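# Carry tube rack through self-closing doors to desk

## Task

Take the tube rack from the counter, get it past the self-closing doors, and set it on the desk standing upright with each tube seated all the way down in a hole. At the finish both doors must be closed, the rack and the tubes must never have touched the floor, every robot must have released its grip and backed away, and no robot may have tipped over or be left leaning. Any number of robots may be used.

## Robot and tools

Robots: three identical Hello Robot Stretch 3 units, r1, r2 and r3. Each has a two-wheel differential base (0.33 m long, 0.34 m wide, a passive omni wheel at the rear), a mast carrying a lift, and one telescoping arm that reaches out to the robot's RIGHT side, ending in a wrist and a two-finger gripper. The base cannot drive sideways; to move the gripper forward or back you drive the base. Turning in place pivots about the point between the drive wheels, 0.05 m behind the front edge. With the arm in and wrist folded, a turn sweeps a 0.28 m radius; an unfolded level wrist reaches past that. Loose objects may occasionally get nudged by something.

Frames: the base frame has its origin on the floor between the drive wheels, x forward, y left, z up. Every robot reports in its own frames, so relative positions between robots can only be judged from images, lidar_m, wrist_depth_mm and head_depth_mm. hand_pose is in the base frame, at the point where closed fingertips meet. The odometry frame is the base frame at scene start; base_odometry counts wheel rotation, so slip looks like travel. Heading is positive to the left, range -3.142 to 3.142.

execute_actions(actions, cameras): actions is a list holding one action or none (empty list = just report state and images). An action is an object keyed by robot name; each robot entry may contain base, joints and contact_limits. base holds exactly one command, and it is a relative offset from where the base last measured itself in the latest report: translate_m (metres, -1 to 1, positive = forward) or rotate_rad (radians, -3.2 to 3.2, positive = counter-clockwise seen from above). joints holds absolute targets by name, each a single number: lift_m 0 to 1.1 (arm height on mast); arm_m 0 to 0.52 (extension); wrist_yaw_rad -1.345 to 4.42 (0 along the arm, positive toward the front, 3.0 folded over the base); wrist_pitch_rad -1.57 to 0.451 (0 level, negative tips fingers down); wrist_roll_rad -2.911 to 2.911 (0 fingers side by side, level); gripper_m -0.089 to 0.179 (larger = wider; actual fingertip gap is 0.007 less near closed, 0.025 less wide open, zero under 0.007); head_pan_rad -3.953 to 1.73 (0 forward, positive left, -1.57 along the arm); head_tilt_rad -1.53 to 0.419 (negative down). contact_limits takes only arm_m: a motor effort percentage, 1 to 100, at which the arm motion halts with contact_stop; it also caps holding force until the next action. All motions in one action begin together. Anything omitted may keep pushing toward an earlier target without being reported. Unknown keys or out-of-range numbers reject the whole call. An action runs at most 15 s. cameras lists names such as r2_wrist_camera, or all; omitted/null means all, [] means none. If a result reports a stop, the remaining motion, wait and finished_scene calls in that same reply are skipped.

wait(seconds 0 to 10): commands nothing and returns the same report. zoom_image(camera, region [x0,y0,x1,y1] in pixels, at most 504x504, origin top-left): enlarges part of that camera's most recent full image. finished_scene(scene): ends the current scene after the last command is held; irreversible; goal must hold at that moment.

Results: base_status and joint_status per robot: done (reached; for the base, wheels turned the commanded amount even if slipping), off_target (resting elsewhere, maybe still pushing), contact_stop, time_out, torque_fault (after these the old target is dropped). on_its_own describes uncommanded behaviour; its 'held at' value is a target, not the position. motor_effort is percent of maximum, positive toward higher values, bracket = peak; readings carry fixed and random error. Positive wheel effort pushes forward. base_tilt (degrees, forward/right positive) and turned_by_wheels/turned_by_imu have errors of a few degrees. lidar_m: 12 distances in metres from the base origin, 30-degree sectors starting straight ahead and going counter-clockwise (4th left, 7th back, 10th right), plane 0.17 m high, range 0.15 to 12 m, '-' = nothing; misses clear objects and thin legs, sees other robots, can be blocked by own mast/parts. wrist_depth_mm (45 to 1000) and head_depth_mm (280 to 4000, image sideways): 7x7 grids of median depth, '-' = invalid.

Speed: base goes up to 0.30 m/s and 1.9 rad/s only when stowed (lift_m under 0.30, arm_m under 0.03, wrist_yaw_rad over 2.54); otherwise 0.10 m/s and 0.63 rad/s.

Gripper: to hold, command below the object's width (lower squeezes more, but a stall guard can weaken a hard squeeze, letting heavy items slip; send a new value to re-squeeze). To release, go at least 0.02 above the contact value. Readings do not confirm a grasp; check images.

Cautions: robots must not press against each other; a base already touching another robot presses hard with any further drive. Sharing a load is risky because equal commands can differ up to 2.5 cm per metre, which can tip a robot. Fold or unfold the wrist only with lift_m 0.32 to 0.95, wrist_pitch_rad -0.4, roll near 0; once folded the lift may go down to 0.25. With yaw below -0.4 keep pitch at -0.5 or lower. Arm and lift stop on firm contact and go slack; a slack lift can sag under load. Base, wrist and head have no contact stop; wrists can torque-fault for 10 s after prolonged strain. Pushing with the gripper above about 0.45 m, repeated pushes, driving while hooked on something fixed, or snagging furniture (especially reversing) can tip the robot: reverse the last move in small steps, free the gripper, and lower lift_m near 0.2 if still leaning. Avoid drops, slams and hard pushes.

Each tool is called as name(argument=value, ...), one argument or row to a line, values as JSON.

## Session

execute_actions(
  actions=[],
)

Scene clock: 0.00 s.
r1.base_odometry: x=+0.000 y=+0.000 heading=+0.000 (m, m, rad; r1's odometry frame)
r1.turned_by_wheels: +0.000 (rad since the last result)
r1.turned_by_imu: +0.000 (rad since the last result)
r1.base_tilt: forward=+0.2 right=+0.1 (deg)
r1.lidar_m: 1.21 1.18 1.24 0.96 0.95 0.99 1.40 1.47 3.01 2.36 2.21 1.61
r1.head_depth_mm: 1608 1625 1619 1624 1633 1649 1641 / 1496 1494 1514 1512 1513 1516 1529 / 1386 1405 1395 1411 1415 1417 1416 / 1300 1309 1318 1312 1319 1318 1319 / 1223 1230 1231 1236 1240 1237 1247 / 1159 1158 1160 1164 1169 1167 1174 / 1095 1099 1103 1100 1105 1107 1109
r1.base_status: not commanded
r1.joint_positions: lift_m=+0.424 arm_m=-0.001 wrist_yaw_rad=+3.055 wrist_pitch_rad=-0.488 wrist_roll_rad=+0.016 gripper_m=+0.037 head_pan_rad=-0.016 head_tilt_rad=-0.001
r1.joint_status: not commanded
r1.motor_effort: left_wheel=+0 right_wheel=+1 lift_m=+39 arm_m=+0 wrist_yaw_rad=+0 wrist_pitch_rad=+6 wrist_roll_rad=+0 gripper_m=-1 head_pan_rad=+0 head_tilt_rad=+3 (%)
r1.hand_pose: x=-0.0026 y=+0.0699 z=+0.4214 quat_wxyz=(+0.202, +0.698, +0.139, +0.673) (m; r1's base frame)
r1.wrist_depth_mm: 743 808 980 - - - - / 777 870 - - - - - / 866 947 - - - - - / 881 887 907 885 880 871 873 / 738 745 733 741 766 742 740 / 665 637 665 644 636 627 641 / 564 579 - - 565 560 556
r2.base_odometry: x=+0.000 y=+0.000 heading=+0.000 (m, m, rad; r2's odometry frame)
r2.turned_by_wheels: +0.000 (rad since the last result)
r2.turned_by_imu: +0.000 (rad since the last result)
r2.base_tilt: forward=+1.1 right=+1.3 (deg)
r2.lidar_m: 1.36 2.96 2.88 2.39 2.38 1.38 1.15 1.74 0.92 0.76 0.76 0.85
r2.head_depth_mm: 1126 1135 1143 1149 1153 1167 1178 / 1310 1327 1338 1347 1357 1369 1380 / 1576 1598 1612 1629 1636 1653 1674 / 1876 1999 2028 2045 2059 2095 2112 / 2062 2643 2732 2765 2803 2828 2460 / 2050 2844 2910 2886 2883 2884 2498 / 2033 2802 2799 2790 2829 2786 2486
r2.base_status: not commanded
r2.joint_positions: lift_m=+0.595 arm_m=+0.003 wrist_yaw_rad=+2.979 wrist_pitch_rad=-0.440 wrist_roll_rad=+0.018 gripper_m=+0.037 head_pan_rad=-0.018 head_tilt_rad=-0.007
r2.joint_status: not commanded
r2.motor_effort: left_wheel=+0 right_wheel=+1 lift_m=+26 arm_m=+0 wrist_yaw_rad=+0 wrist_pitch_rad=+7 wrist_roll_rad=+0 gripper_m=+0 head_pan_rad=+0 head_tilt_rad=+2 (%)
r2.hand_pose: x=+0.0145 y=+0.0712 z=+0.6030 quat_wxyz=(+0.211, +0.706, +0.096, +0.669) (m; r2's base frame)
r2.wrist_depth_mm: - - - - - - - / - - - - - - - / - - - - - - - / - - - - - - - / - - - 996 - 971 - / 829 821 - 820 806 830 833 / 713 714 707 720 725 712 711
r3.base_odometry: x=+0.000 y=+0.000 heading=+0.000 (m, m, rad; r3's odometry frame)
r3.turned_by_wheels: +0.000 (rad since the last result)
r3.turned_by_imu: +0.000 (rad since the last result)
r3.base_tilt: forward=+1.8 right=-0.8 (deg)
r3.lidar_m: 1.98 1.98 2.30 2.81 2.55 1.38 1.16 1.16 1.31 1.95 1.50 2.01
r3.head_depth_mm: 1929 2217 2253 2215 2255 2276 2208 / 1945 2134 2164 2164 2172 2156 2201 / 1951 2104 2084 2083 2078 2084 2116 / 1978 2046 2019 2045 2039 2067 2028 / 1932 1967 1980 2001 1983 1976 1993 / 1893 1929 1899 1900 1912 1914 1920 / 1845 1855 1857 1871 1858 1864 1859
r3.base_status: not commanded
r3.joint_positions: lift_m=+0.560 arm_m=+0.000 wrist_yaw_rad=+3.080 wrist_pitch_rad=-0.344 wrist_roll_rad=+0.014 gripper_m=+0.037 head_pan_rad=+0.010 head_tilt_rad=-0.020
r3.joint_status: not commanded
r3.motor_effort: left_wheel=+0 right_wheel=+1 lift_m=+25 arm_m=+0 wrist_yaw_rad=+1 wrist_pitch_rad=+5 wrist_roll_rad=+0 gripper_m=+0 head_pan_rad=+0 head_tilt_rad=+2 (%)
r3.hand_pose: x=-0.0068 y=+0.0874 z=+0.5895 quat_wxyz=(+0.143, +0.705, +0.098, +0.688) (m; r3's base frame)
r3.wrist_depth_mm: - - - - - - - / - - - - - - - / - - - - - - - / - - - - - - - / - - - - - - - / 888 904 890 871 - 851 850 / 771 767 - 740 741 734 729
pictures: r1_head_camera (sideways: a quarter turn clockwise sets it upright), r1_nav_camera (sideways: a quarter turn counterclockwise sets it upright), r1_wrist_camera, r2_head_camera (sideways: a quarter turn clockwise sets it upright), r2_nav_camera (sideways: a quarter turn counterclockwise sets it upright), r2_wrist_camera, r3_head_camera (sideways: a quarter turn clockwise sets it upright), r3_nav_camera (sideways: a quarter turn counterclockwise sets it upright), r3_wrist_camera
Images, in order (width x height): r1_head_camera 896x504, r1_nav_camera 672x504, r1_wrist_camera 644x364, r2_head_camera 896x504, r2_nav_camera 672x504, r2_wrist_camera 644x364, r3_head_camera 896x504, r3_nav_camera 672x504, r3_wrist_camera 644x364.

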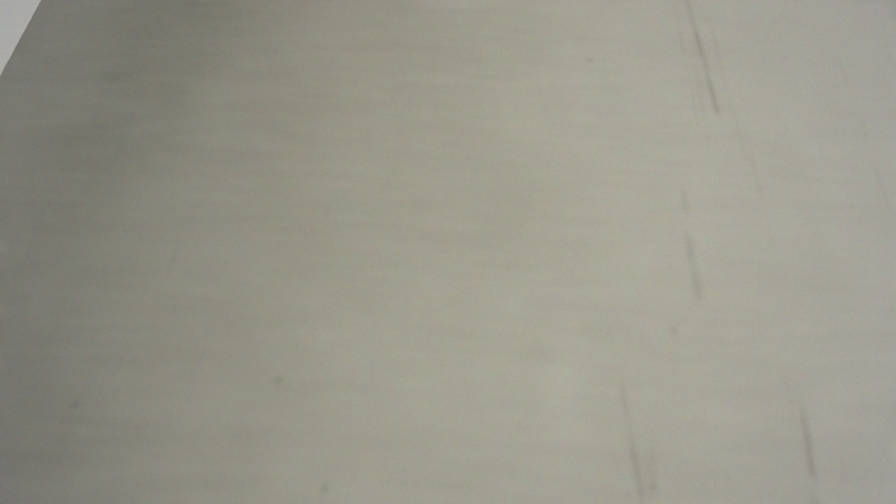

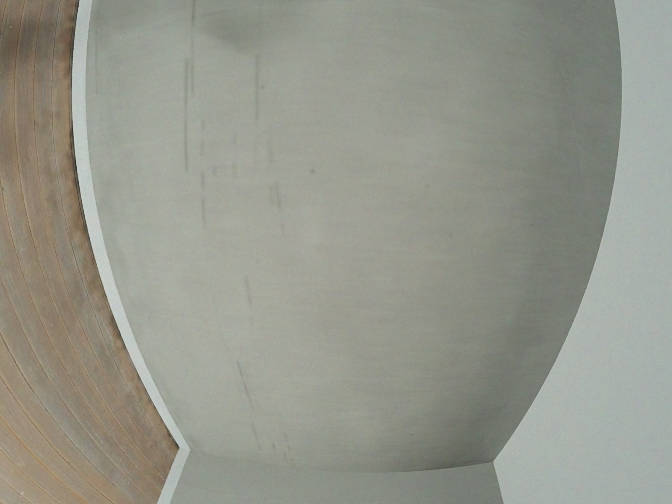

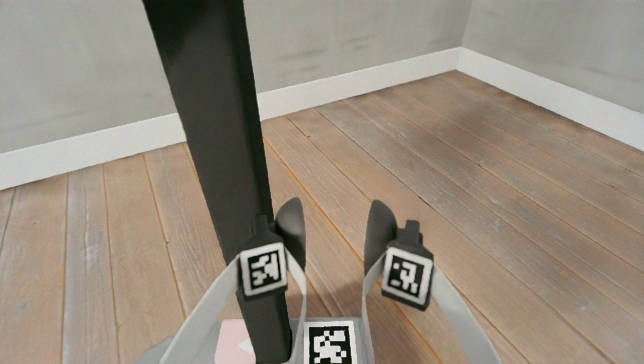

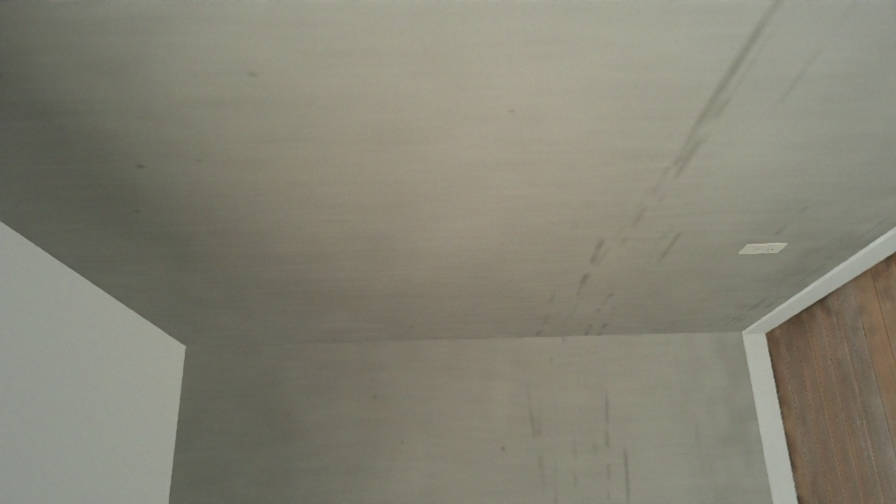

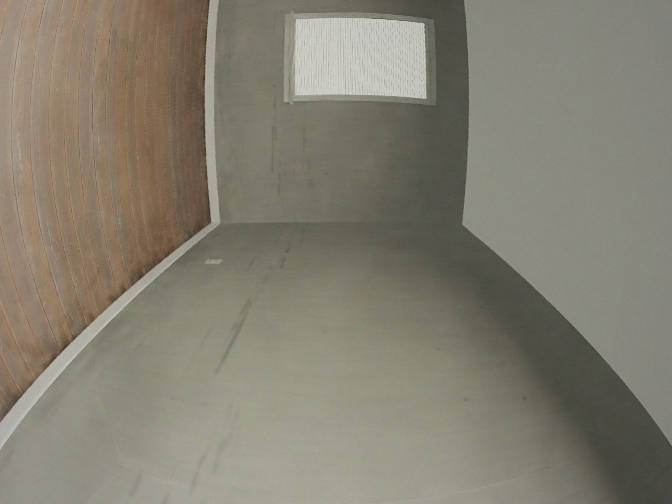

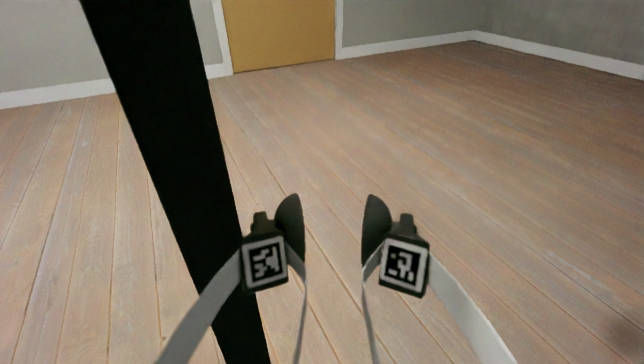

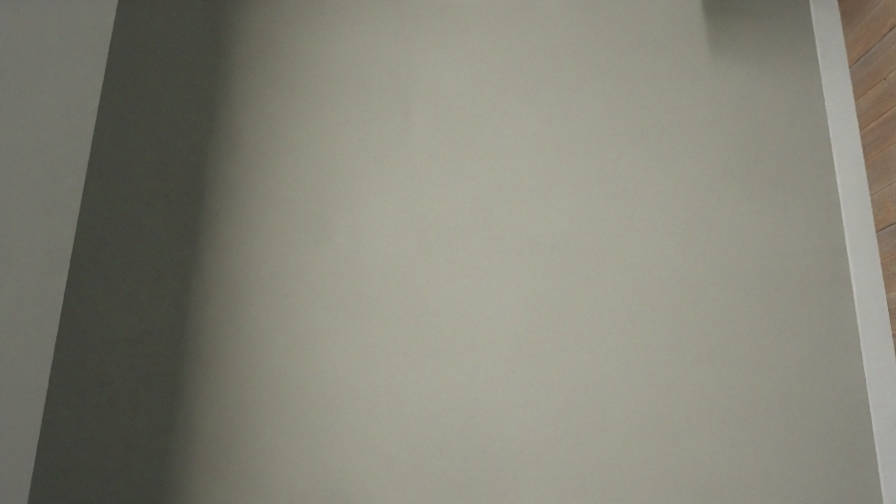

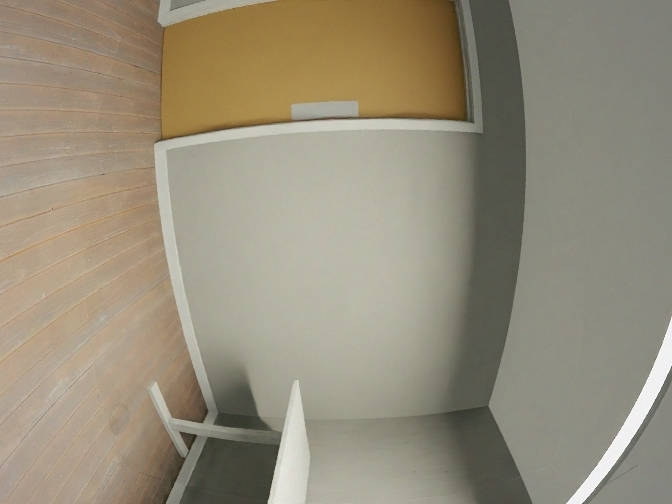

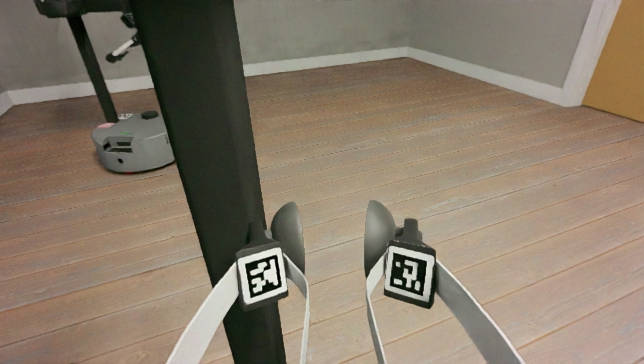

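execute_actions(
  actions=[
    {"r1":{"joints":{"head_pan_rad":-2.2,"head_tilt_rad":-0.4,"lift_m":0.27}},"r2":{"joints":{"head_pan_rad":-3.9,"head_tilt_rad":-0.4,"lift_m":0.27}},"r3":{"joints":{"head_pan_rad":-1.1,"head_tilt_rad":-0.4,"lift_m":0.27}}},
  ],
  cameras=["r1_nav_camera","r2_nav_camera","r3_nav_camera","r3_head_camera","r1_head_camera"],
)

Scene clock: 7.90 s.
r1.base_odometry: x=+0.000 y=+0.000 heading=+0.000 (m, m, rad; r1's odometry frame)
r1.turned_by_wheels: +0.000 (rad since the last result)
r1.turned_by_imu: +0.002 (rad since the last result)
r1.base_tilt: forward=+0.2 right=+0.1 (deg)
r1.lidar_m: 1.21 1.18 1.24 0.96 0.95 0.99 1.40 1.48 3.00 2.35 2.21 1.60
r1.head_depth_mm: 3056 3102 3185 3216 1782 1692 1446 / 3195 3380 3562 3666 2194 1698 1434 / 3310 3505 3786 3598 2382 1786 1411 / 3460 3734 3956 3571 2367 1773 1407 / 3535 3714 - 3435 2335 1763 1405 / 3011 3282 3417 3406 2314 1752 1392 / 2687 2829 2967 3075 2257 1725 1382
r1.base_status: not commanded
r1.joint_positions: lift_m=+0.270 arm_m=-0.001 wrist_yaw_rad=+3.055 wrist_pitch_rad=-0.488 wrist_roll_rad=+0.016 gripper_m=+0.037 head_pan_rad=-2.193 head_tilt_rad=-0.395
r1.joint_status: all done
r1.motor_effort: left_wheel=+1(0) right_wheel=+0(1) lift_m=+24(32) arm_m=+1(0) wrist_yaw_rad=+0(1) wrist_pitch_rad=+6(6) wrist_roll_rad=-1(0) gripper_m=+0(0) head_pan_rad=-5(52) head_tilt_rad=-2(30) (%)
r1.hand_pose: x=-0.0026 y=+0.0699 z=+0.2678 quat_wxyz=(+0.202, +0.698, +0.140, +0.673) (m; r1's base frame)
r1.wrist_depth_mm: 731 825 985 - - - 998 / 793 870 - - - - 999 / 811 782 - 777 796 786 780 / 629 644 636 640 627 621 630 / 534 537 - 556 554 530 529 / 480 - - - - 452 462 / - - - - 403 400 404
r2.base_odometry: x=+0.000 y=+0.000 heading=+0.000 (m, m, rad; r2's odometry frame)
r2.turned_by_wheels: +0.000 (rad since the last result)
r2.turned_by_imu: +0.000 (rad since the last result)
r2.base_tilt: forward=+1.1 right=+1.3 (deg)
r2.lidar_m: 1.36 2.97 2.87 2.39 2.38 1.38 1.16 1.75 0.92 0.76 0.76 0.85
r2.head_depth_mm: - - - - - - - / 2128 2270 2426 2603 - - - / 2219 2335 2498 2695 2378 1818 1477 / 2295 2462 2613 2835 2376 1812 1475 / 2416 2592 2264 2299 2270 1831 1482 / 2496 2665 1966 1925 2067 1834 1475 / 2303 2381 1707 1669 1734 1774 1492
r2.base_status: not commanded
r2.joint_positions: lift_m=+0.270 arm_m=+0.003 wrist_yaw_rad=+2.979 wrist_pitch_rad=-0.441 wrist_roll_rad=+0.018 gripper_m=+0.037 head_pan_rad=-3.893 head_tilt_rad=-0.395
r2.joint_status: all done
r2.motor_effort: left_wheel=+0(0) right_wheel=+1(1) lift_m=+15(22) arm_m=-2(1) wrist_yaw_rad=+0(1) wrist_pitch_rad=+8(8) wrist_roll_rad=+0(0) gripper_m=-1(1) head_pan_rad=-5(59) head_tilt_rad=-1(27) (%)
r2.hand_pose: x=+0.0145 y=+0.0710 z=+0.2781 quat_wxyz=(+0.211, +0.706, +0.096, +0.669) (m; r2's base frame)
r2.wrist_depth_mm: - - - - - - - / - - - - - - - / 877 874 901 870 858 849 844 / 671 672 671 668 666 661 660 / 544 551 - 549 567 536 543 / 463 496 - - 447 456 457 / - - - - 398 391 397
r3.base_odometry: x=+0.000 y=+0.000 heading=+0.000 (m, m, rad; r3's odometry frame)
r3.turned_by_wheels: +0.000 (rad since the last result)
r3.turned_by_imu: +0.001 (rad since the last result)
r3.base_tilt: forward=+1.8 right=-0.8 (deg)
r3.lidar_m: 1.98 1.97 2.29 2.81 2.55 1.38 1.16 1.16 1.30 1.95 1.50 2.00
r3.head_depth_mm: 1613 1728 1832 1966 2086 1806 1458 / 1654 1758 1830 2041 2151 1801 1459 / 1676 1796 1850 1610 2165 1819 1447 / 1714 1820 1849 2101 2247 1801 1445 / 1730 1854 1819 2131 2257 1781 1445 / 1778 1897 1829 2210 2332 1794 1445 / 1806 1940 1797 2265 2351 1799 1454
r3.base_status: not commanded
r3.joint_positions: lift_m=+0.270 arm_m=+0.000 wrist_yaw_rad=+3.080 wrist_pitch_rad=-0.345 wrist_roll_rad=+0.014 gripper_m=+0.037 head_pan_rad=-1.093 head_tilt_rad=-0.395
r3.joint_status: all done
r3.motor_effort: left_wheel=+0(0) right_wheel=+1(1) lift_m=+23(23) arm_m=+0(0) wrist_yaw_rad=+0(0) wrist_pitch_rad=+5(5) wrist_roll_rad=+0(0) gripper_m=+0(0) head_pan_rad=-4(59) head_tilt_rad=-2(25) (%)
r3.hand_pose: x=-0.0068 y=+0.0873 z=+0.2995 quat_wxyz=(+0.144, +0.705, +0.099, +0.688) (m; r3's base frame)
r3.wrist_depth_mm: - - - - - - - / - - - - - - - / - - - - - 982 955 / 805 786 - 767 768 748 731 / 630 630 - 623 643 604 595 / 526 519 - 530 - 504 500 / 459 - - - 438 434 434
pictures: r1_head_camera (sideways: a quarter turn clockwise sets it upright), r1_nav_camera (sideways: a quarter turn counterclockwise sets it upright), r2_nav_camera (sideways: a quarter turn counterclockwise sets it upright), r3_head_camera (sideways: a quarter turn clockwise sets it upright), r3_nav_camera (sideways: a quarter turn counterclockwise sets it upright)
camera_calibration (this result's frames):
r1_head_camera: T_world_to_cam=[[0.181988, 0.302414, -0.935642, 1.23959], [0.802851, -0.595081, -0.0361803, 0.0456548], [-0.567725, -0.744597, -0.35109, 0.417013], [0, 0, 0, 1]] pos_world=[-0.0254954, -0.037194, 1.30787]
r1_nav_camera: T_world_to_cam=[[-0.211504, -0.362051, 0.907847, -1.14038], [-0.84183, 0.539409, 0.0189933, 0.0352837], [-0.496577, -0.760235, -0.418872, 0.506418], [0, 0, 0, 1]] pos_world=[0.0399836, -0.0469107, 1.24674]
r2_nav_camera: T_world_to_cam=[[-0.283683, 0.256693, 0.923923, -1.157], [0.700436, 0.713517, 0.0168273, 0.0230689], [-0.654915, 0.651922, -0.382209, 0.462703], [0, 0, 0, 1]] pos_world=[-0.0413484, -0.0211129, 1.24544]
r3_head_camera: T_world_to_cam=[[-0.205027, 0.355503, -0.911911, 1.20958], [0.860105, 0.510088, 0.00547464, -0.00764611], [0.467101, -0.783217, -0.410351, 0.488067], [0, 0, 0, 1]] pos_world=[0.026596, -0.0438447, 1.30335]
r3_nav_camera: T_world_to_cam=[[0.162092, -0.406222, 0.899283, -1.12766], [-0.880389, -0.471151, -0.054141, 0.128546], [0.445691, -0.782943, -0.434004, 0.515175], [0, 0, 0, 1]] pos_world=[0.0663454, 0.00583821, 1.24463]
Images, in order (width x height): r1_head_camera 896x504, r1_nav_camera 672x504, r2_nav_camera 672x504, r3_head_camera 896x504, r3_nav_camera 672x504.

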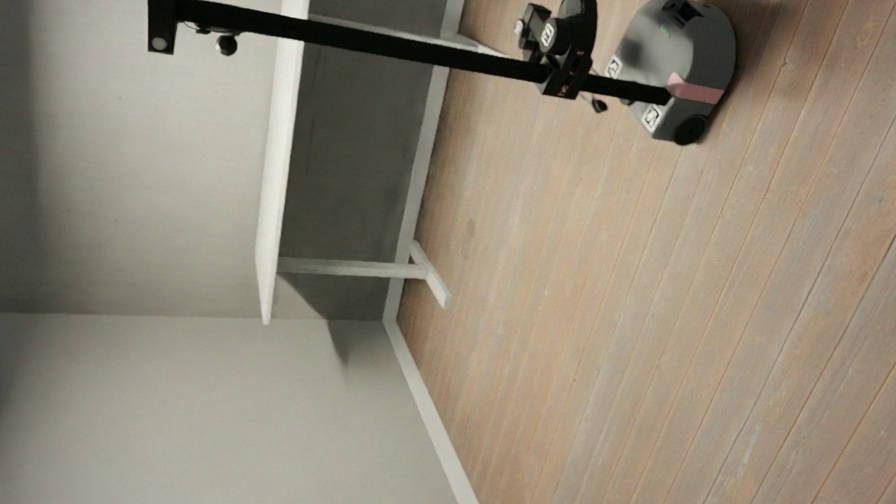

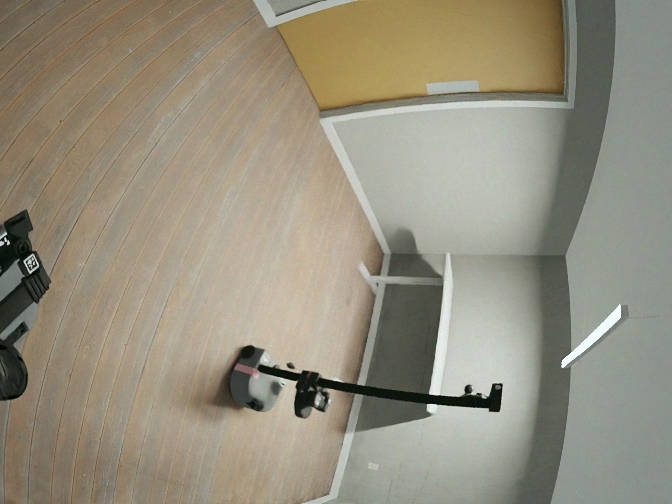

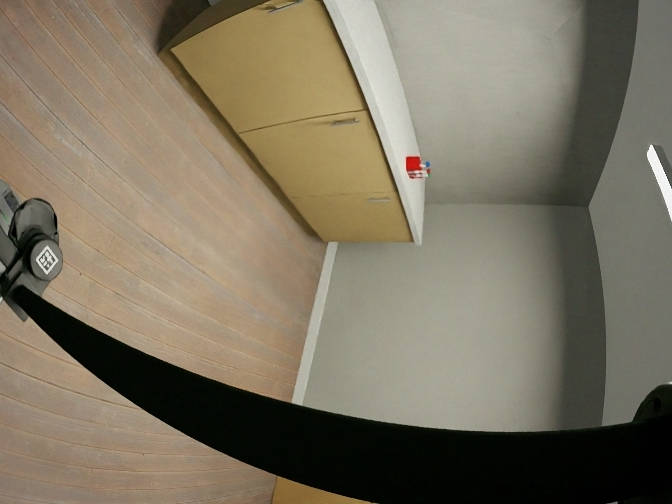

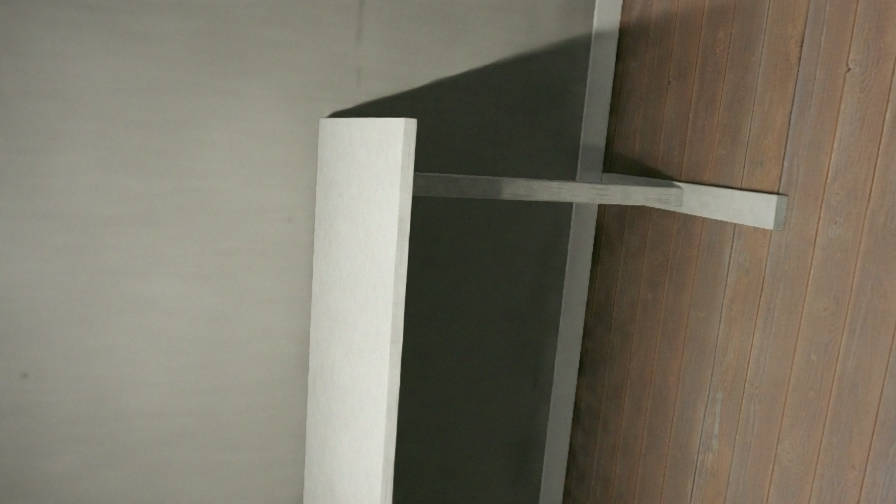

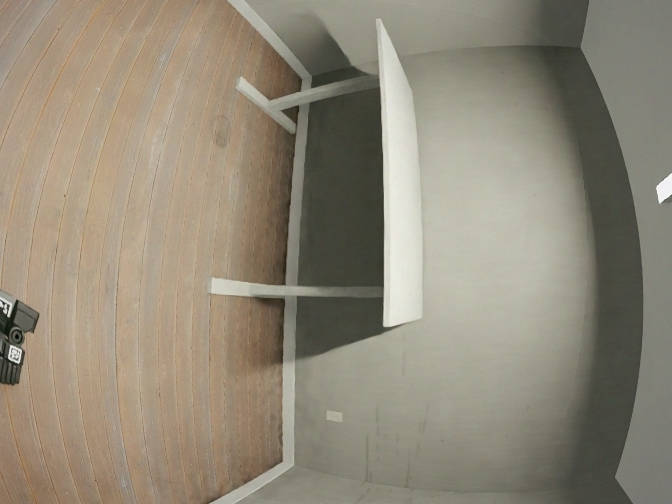

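execute_actions(
  actions=[
    {"r2":{"base":{"rotate_rad":2.24},"joints":{"head_pan_rad":-0.3}},"r3":{"base":{"rotate_rad":0.73},"joints":{"head_pan_rad":-0.4,"head_tilt_rad":-0.7}}},
  ],
  cameras=["r2_nav_camera","r2_head_camera"],
)

execute_actions(
  actions=[
    {"r2":{"base":{"translate_m":1},"joints":{"head_pan_rad":0.7}},"r3":{"base":{"translate_m":1}}},
  ],
  cameras=["r2_nav_camera","r2_head_camera","r3_nav_camera"],
)

Scene clock: 22.57 s.
r1.base_odometry: x=+0.000 y=+0.000 heading=+0.000 (m, m, rad; r1's odometry frame)
r1.turned_by_wheels: +0.000 (rad since the last result)
r1.turned_by_imu: +0.001 (rad since the last result)
r1.base_tilt: forward=+0.2 right=+0.1 (deg)
r1.lidar_m: 1.21 1.18 1.24 0.96 0.95 0.98 1.40 1.52 3.02 2.36 2.21 1.60
r1.head_depth_mm: 3015 3184 3416 3183 1654 1719 1452 / 3174 3372 3529 3603 2285 1732 1434 / 3314 3550 3736 3557 2400 1782 1410 / 3440 3676 - 3566 2356 1778 1417 / 3511 3718 - 3436 2306 1739 1410 / 3070 3227 3481 3441 2293 1741 1397 / 2672 2838 2995 3070 2296 1726 1379
r1.base_status: not commanded
r1.joint_positions: lift_m=+0.270 arm_m=-0.001 wrist_yaw_rad=+3.055 wrist_pitch_rad=-0.488 wrist_roll_rad=+0.016 gripper_m=+0.037 head_pan_rad=-2.193 head_tilt_rad=-0.395
r1.joint_status: not commanded
r1.motor_effort: left_wheel=+0(0) right_wheel=+0(0) lift_m=+24(24) arm_m=+1(0) wrist_yaw_rad=-1(0) wrist_pitch_rad=+6(6) wrist_roll_rad=-1(0) gripper_m=+0(0) head_pan_rad=-4(5) head_tilt_rad=-2(3) (%)
r1.hand_pose: x=-0.0026 y=+0.0699 z=+0.2678 quat_wxyz=(+0.202, +0.698, +0.140, +0.673) (m; r1's base frame)
r1.wrist_depth_mm: 742 797 989 - - - - / 792 882 - - - 993 938 / 795 791 - 777 776 751 771 / 648 634 646 626 628 629 643 / 538 540 - 542 552 522 522 / 473 - - - - 460 457 / - - - - 404 405 405
r2.base_odometry: x=+0.000 y=+0.000 heading=+2.240 (m, m, rad; r2's odometry frame)
r2.turned_by_wheels: +2.240 (rad since the last result)
r2.turned_by_imu: +2.254 (rad since the last result)
r2.base_tilt: forward=+1.1 right=+1.3 (deg)
r2.lidar_m: 2.07 1.27 1.15 1.35 0.85 0.76 0.76 0.93 1.77 2.98 2.65 2.38
r2.head_depth_mm: 2045 2190 2341 2506 2367 1820 1474 / 2078 2185 2348 2491 2371 1810 1478 / 2063 2179 2351 2497 2384 1822 1483 / 2071 2182 2326 2500 2395 1825 1476 / 2046 2194 2339 2517 2394 1837 1474 / 2063 2200 2334 2506 2367 1833 1489 / 2065 2199 2345 2511 2401 1829 1492
r2.base_status: done
r2.joint_positions: lift_m=+0.270 arm_m=+0.003 wrist_yaw_rad=+2.979 wrist_pitch_rad=-0.441 wrist_roll_rad=+0.018 gripper_m=+0.037 head_pan_rad=-0.307 head_tilt_rad=-0.395
r2.joint_status: all done
r2.motor_effort: left_wheel=+0(6) right_wheel=+2(9) lift_m=+15(15) arm_m=-1(1) wrist_yaw_rad=+0(1) wrist_pitch_rad=+8(8) wrist_roll_rad=+0(0) gripper_m=-1(1) head_pan_rad=+5(58) head_tilt_rad=-2(3) (%)
r2.hand_pose: x=+0.0145 y=+0.0710 z=+0.2781 quat_wxyz=(+0.211, +0.706, +0.096, +0.669) (m; r2's base frame)
r2.wrist_depth_mm: 711 - - - - 993 934 / 721 - - - - - - / 735 829 875 874 859 872 858 / 677 665 663 665 671 662 658 / 547 549 - 552 559 547 547 / 461 492 - - 444 461 458 / - - - - 400 400 395
r3.base_odometry: x=+0.000 y=+0.000 heading=+0.730 (m, m, rad; r3's odometry frame)
r3.turned_by_wheels: +0.730 (rad since the last result)
r3.turned_by_imu: +0.718 (rad since the last result)
r3.base_tilt: forward=+1.7 right=-0.7 (deg)
r3.lidar_m: 2.08 2.55 1.61 1.64 1.24 1.16 1.17 1.49 1.50 1.98 2.01 1.97
r3.head_depth_mm: 1689 1874 2156 2066 1665 1393 1199 / 1673 1886 2135 2055 1660 1397 1202 / 1712 1908 2158 2061 1675 1396 1204 / 1706 1909 2182 2053 1666 1398 1199 / 1758 1968 2266 2074 1678 1406 1209 / 1803 2011 2292 2052 1682 1401 1211 / 1798 2017 2308 2082 1679 1409 1212
r3.base_status: done
r3.joint_positions: lift_m=+0.270 arm_m=+0.000 wrist_yaw_rad=+3.080 wrist_pitch_rad=-0.345 wrist_roll_rad=+0.014 gripper_m=+0.037 head_pan_rad=-0.407 head_tilt_rad=-0.692
r3.joint_status: all done
r3.motor_effort: left_wheel=-1(10) right_wheel=+4(12) lift_m=+23(22) arm_m=+0(0) wrist_yaw_rad=+0(0) wrist_pitch_rad=+5(5) wrist_roll_rad=+0(0) gripper_m=+0(0) head_pan_rad=+3(52) head_tilt_rad=-4(22) (%)
r3.hand_pose: x=-0.0068 y=+0.0873 z=+0.2995 quat_wxyz=(+0.144, +0.705, +0.099, +0.688) (m; r3's base frame)
r3.wrist_depth_mm: - - - - - - - / - - - - - - - / - - - - - 992 949 / 794 785 - 768 746 738 743 / 633 623 - 615 632 610 591 / 528 525 - 525 - 509 494 / 455 - - - 436 432 431
pictures: r2_head_camera (sideways: a quarter turn clockwise sets it upright), r2_nav_camera (sideways: a quarter turn counterclockwise sets it upright)
camera_calibration (this result's frames):
r2_head_camera: T_world_to_cam=[[-0.343016, 0.136174, -0.929407, 1.23281], [0.335609, 0.941895, 0.0141411, -0.0204857], [0.87733, -0.307066, -0.368786, 0.428603], [0, 0, 0, 1]] pos_world=[0.0537218, -0.0169718, 1.30413]
r2_nav_camera: T_world_to_cam=[[0.366797, -0.109964, 0.923779, -1.16078], [-0.325797, -0.94529, 0.0168366, 0.0293168], [0.871387, -0.30714, -0.382555, 0.453843], [0, 0, 0, 1]] pos_world=[0.0398492, 0.0394619, 1.24543]
Images, in order (width x height): r2_head_camera 896x504, r2_nav_camera 672x504.

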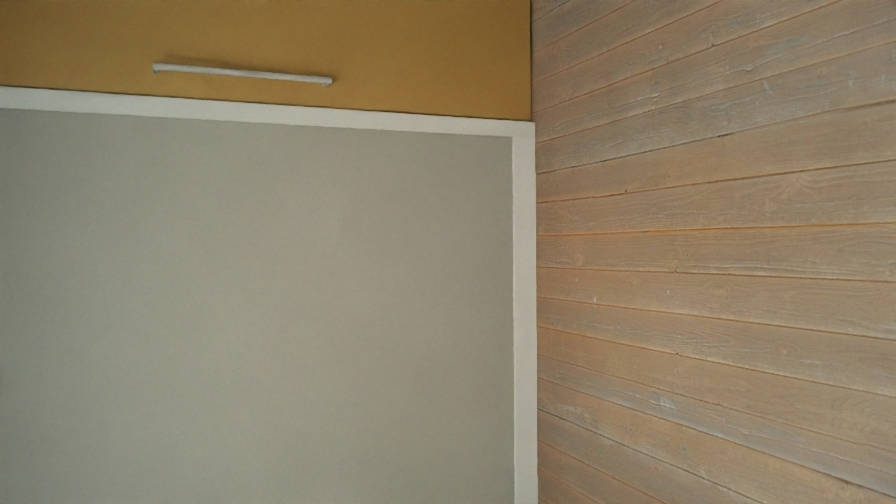

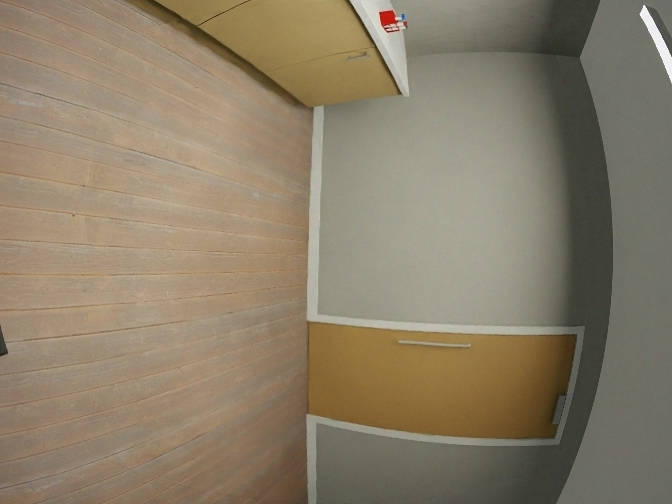

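Scene clock: 27.50 s.
r1.base_odometry: x=+0.000 y=+0.000 heading=+0.000 (m, m, rad; r1's odometry frame)
r1.turned_by_wheels: +0.000 (rad since the last result)
r1.turned_by_imu: +0.001 (rad since the last result)
r1.base_tilt: forward=+0.2 right=+0.2 (deg)
r1.lidar_m: 1.21 1.18 1.24 0.97 0.95 0.99 1.40 3.17 1.51 2.35 2.21 1.61
r1.head_depth_mm: 3051 3231 3372 3492 2444 1819 1439 / 3136 3366 3552 3666 2402 1809 1438 / 3253 3531 3693 3590 2380 1795 1423 / 3496 3713 3966 3536 2348 1773 1408 / 3517 3795 - 3471 2330 1761 1394 / 3049 3296 3486 3394 1846 1717 1392 / 2648 1457 2866 2948 2080 1716 1383
r1.base_status: not commanded
r1.joint_positions: lift_m=+0.270 arm_m=-0.001 wrist_yaw_rad=+3.055 wrist_pitch_rad=-0.488 wrist_roll_rad=+0.016 gripper_m=+0.037 head_pan_rad=-2.193 head_tilt_rad=-0.395
r1.joint_status: not commanded
r1.motor_effort: left_wheel=+0(0) right_wheel=+1(0) lift_m=+25(24) arm_m=+1(1) wrist_yaw_rad=+0(0) wrist_pitch_rad=+6(6) wrist_roll_rad=+0(1) gripper_m=+0(1) head_pan_rad=-4(4) head_tilt_rad=-2(2) (%)
r1.hand_pose: x=-0.0026 y=+0.0699 z=+0.2678 quat_wxyz=(+0.202, +0.698, +0.140, +0.673) (m; r1's base frame)
r1.wrist_depth_mm: 751 809 984 - - - - / 793 879 - - - - 974 / 788 775 - 781 769 781 769 / 656 638 643 644 634 630 634 / 551 547 - 548 550 539 535 / 475 - - - - 455 452 / - - - - 405 403 400
r2.base_odometry: x=-0.620 y=+0.784 heading=+2.240 (m, m, rad; r2's odometry frame)
r2.turned_by_wheels: +0.000 (rad since the last result)
r2.turned_by_imu: +0.005 (rad since the last result)
r2.base_tilt: forward=+1.1 right=+1.3 (deg)
r2.lidar_m: 1.45 0.91 0.81 0.81 0.98 1.70 1.71 2.08 3.28 2.53 1.59 1.44
r2.head_depth_mm: 1638 1703 1804 1270 1418 1702 1469 / 1653 1770 1875 1178 1271 1407 1476 / 1559 1663 1722 1106 1165 1275 1401 / 1463 1570 1629 1047 1067 1164 1277 / 1390 1477 1540 1034 995 1079 1171 / 1322 1395 1461 1000 929 996 1076 / 1255 1325 1400 1045 866 930 1002
r2.base_status: done
r2.joint_positions: lift_m=+0.270 arm_m=+0.003 wrist_yaw_rad=+2.979 wrist_pitch_rad=-0.441 wrist_roll_rad=+0.018 gripper_m=+0.037 head_pan_rad=+0.693 head_tilt_rad=-0.396
r2.joint_status: all done
r2.motor_effort: left_wheel=-1(6) right_wheel=+2(8) lift_m=+15(15) arm_m=-1(1) wrist_yaw_rad=+0(0) wrist_pitch_rad=+8(8) wrist_roll_rad=+0(0) gripper_m=+0(1) head_pan_rad=+4(57) head_tilt_rad=-2(2) (%)
r2.hand_pose: x=+0.0145 y=+0.0710 z=+0.2781 quat_wxyz=(+0.211, +0.706, +0.097, +0.669) (m; r2's base frame)
r2.wrist_depth_mm: - - 829 784 740 722 678 / - - 965 936 858 830 734 / 857 870 880 854 876 869 831 / 664 677 680 657 670 668 670 / 546 539 - 556 563 537 536 / 462 492 - - 443 463 455 / - - - - 398 398 394
r3.base_odometry: x=+0.745 y=+0.667 heading=+0.730 (m, m, rad; r3's odometry frame)
r3.turned_by_wheels: +0.000 (rad since the last result)
r3.turned_by_imu: +0.006 (rad since the last result)
r3.base_tilt: forward=+1.7 right=-0.8 (deg)
r3.lidar_m: 1.16 1.38 2.39 2.43 1.63 2.07 2.10 2.05 2.10 1.69 1.14 1.06
r3.head_depth_mm: 882 992 1124 1291 1525 1388 1199 / 915 1005 1129 1297 1538 1402 1199 / 961 1075 1227 1381 1561 1403 1203 / 970 1082 1232 1414 1595 1403 1205 / 972 1091 1239 1438 1599 1392 1200 / 979 1093 1239 1431 1629 1393 1202 / 983 1103 1259 1460 1621 1391 1202
r3.base_status: done
r3.joint_positions: lift_m=+0.270 arm_m=+0.000 wrist_yaw_rad=+3.080 wrist_pitch_rad=-0.345 wrist_roll_rad=+0.014 gripper_m=+0.037 head_pan_rad=-0.407 head_tilt_rad=-0.692
r3.joint_status: not commanded
r3.motor_effort: left_wheel=-2(8) right_wheel=+3(12) lift_m=+22(23) arm_m=+0(0) wrist_yaw_rad=+1(1) wrist_pitch_rad=+5(5) wrist_roll_rad=+0(0) gripper_m=+0(0) head_pan_rad=+4(5) head_tilt_rad=-3(3) (%)
r3.hand_pose: x=-0.0068 y=+0.0873 z=+0.2995 quat_wxyz=(+0.144, +0.705, +0.099, +0.688) (m; r3's base frame)
r3.wrist_depth_mm: - - - - - - - / - - - - - - - / - - - - - 983 951 / 815 796 - 771 758 747 731 / 638 620 - 608 630 600 592 / 530 522 - 530 - 503 499 / 461 - - - 435 428 429
pictures: r2_head_camera (sideways: a quarter turn clockwise sets it upright), r2_nav_camera (sideways: a quarter turn counterclockwise sets it upright), r3_nav_camera (sideways: a quarter turn counterclockwise sets it upright)
camera_calibration (this result's frames):
r2_head_camera: T_world_to_cam=[[-0.300354, -0.21542, -0.929183, 1.23226], [-0.611234, 0.791324, 0.0141197, -0.0146821], [0.732244, 0.572189, -0.369349, 0.430221], [0, 0, 0, 1]] pos_world=[0.0461128, 0.030903, 1.3041]
r2_nav_camera: T_world_to_cam=[[0.291146, 0.24959, 0.923547, -1.16002], [0.619406, -0.78489, 0.0168517, 0.0235315], [0.729089, 0.567144, -0.383115, 0.455439], [0, 0, 0, 1]] pos_world=[-0.00889718, 0.0496986, 1.24542]
r3_nav_camera: T_world_to_cam=[[0.607146, -0.308372, 0.732312, -0.912676], [-0.397921, -0.915728, -0.0556982, 0.127609], [0.687774, -0.257585, -0.678688, 0.832033], [0, 0, 0, 1]] pos_world=[0.0326548, 0.049731, 1.24016]
Images, in order (width x height): r2_head_camera 896x504, r2_nav_camera 672x504, r3_nav_camera 672x504.

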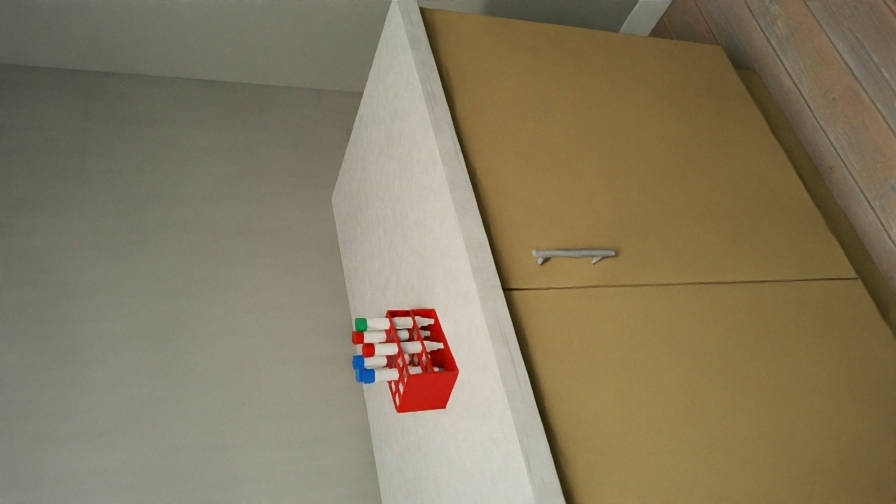

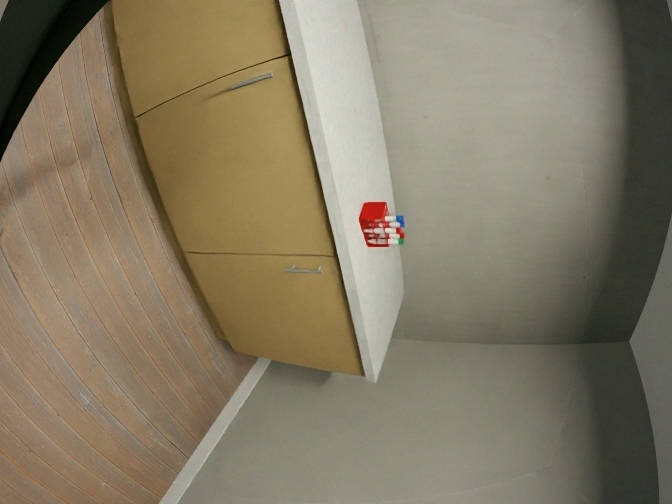

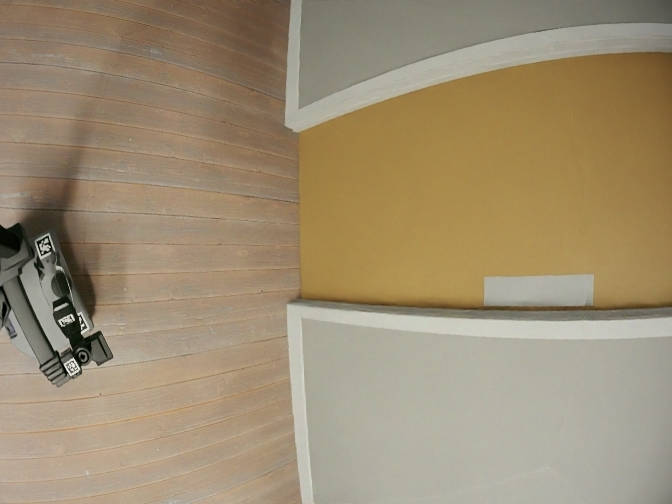

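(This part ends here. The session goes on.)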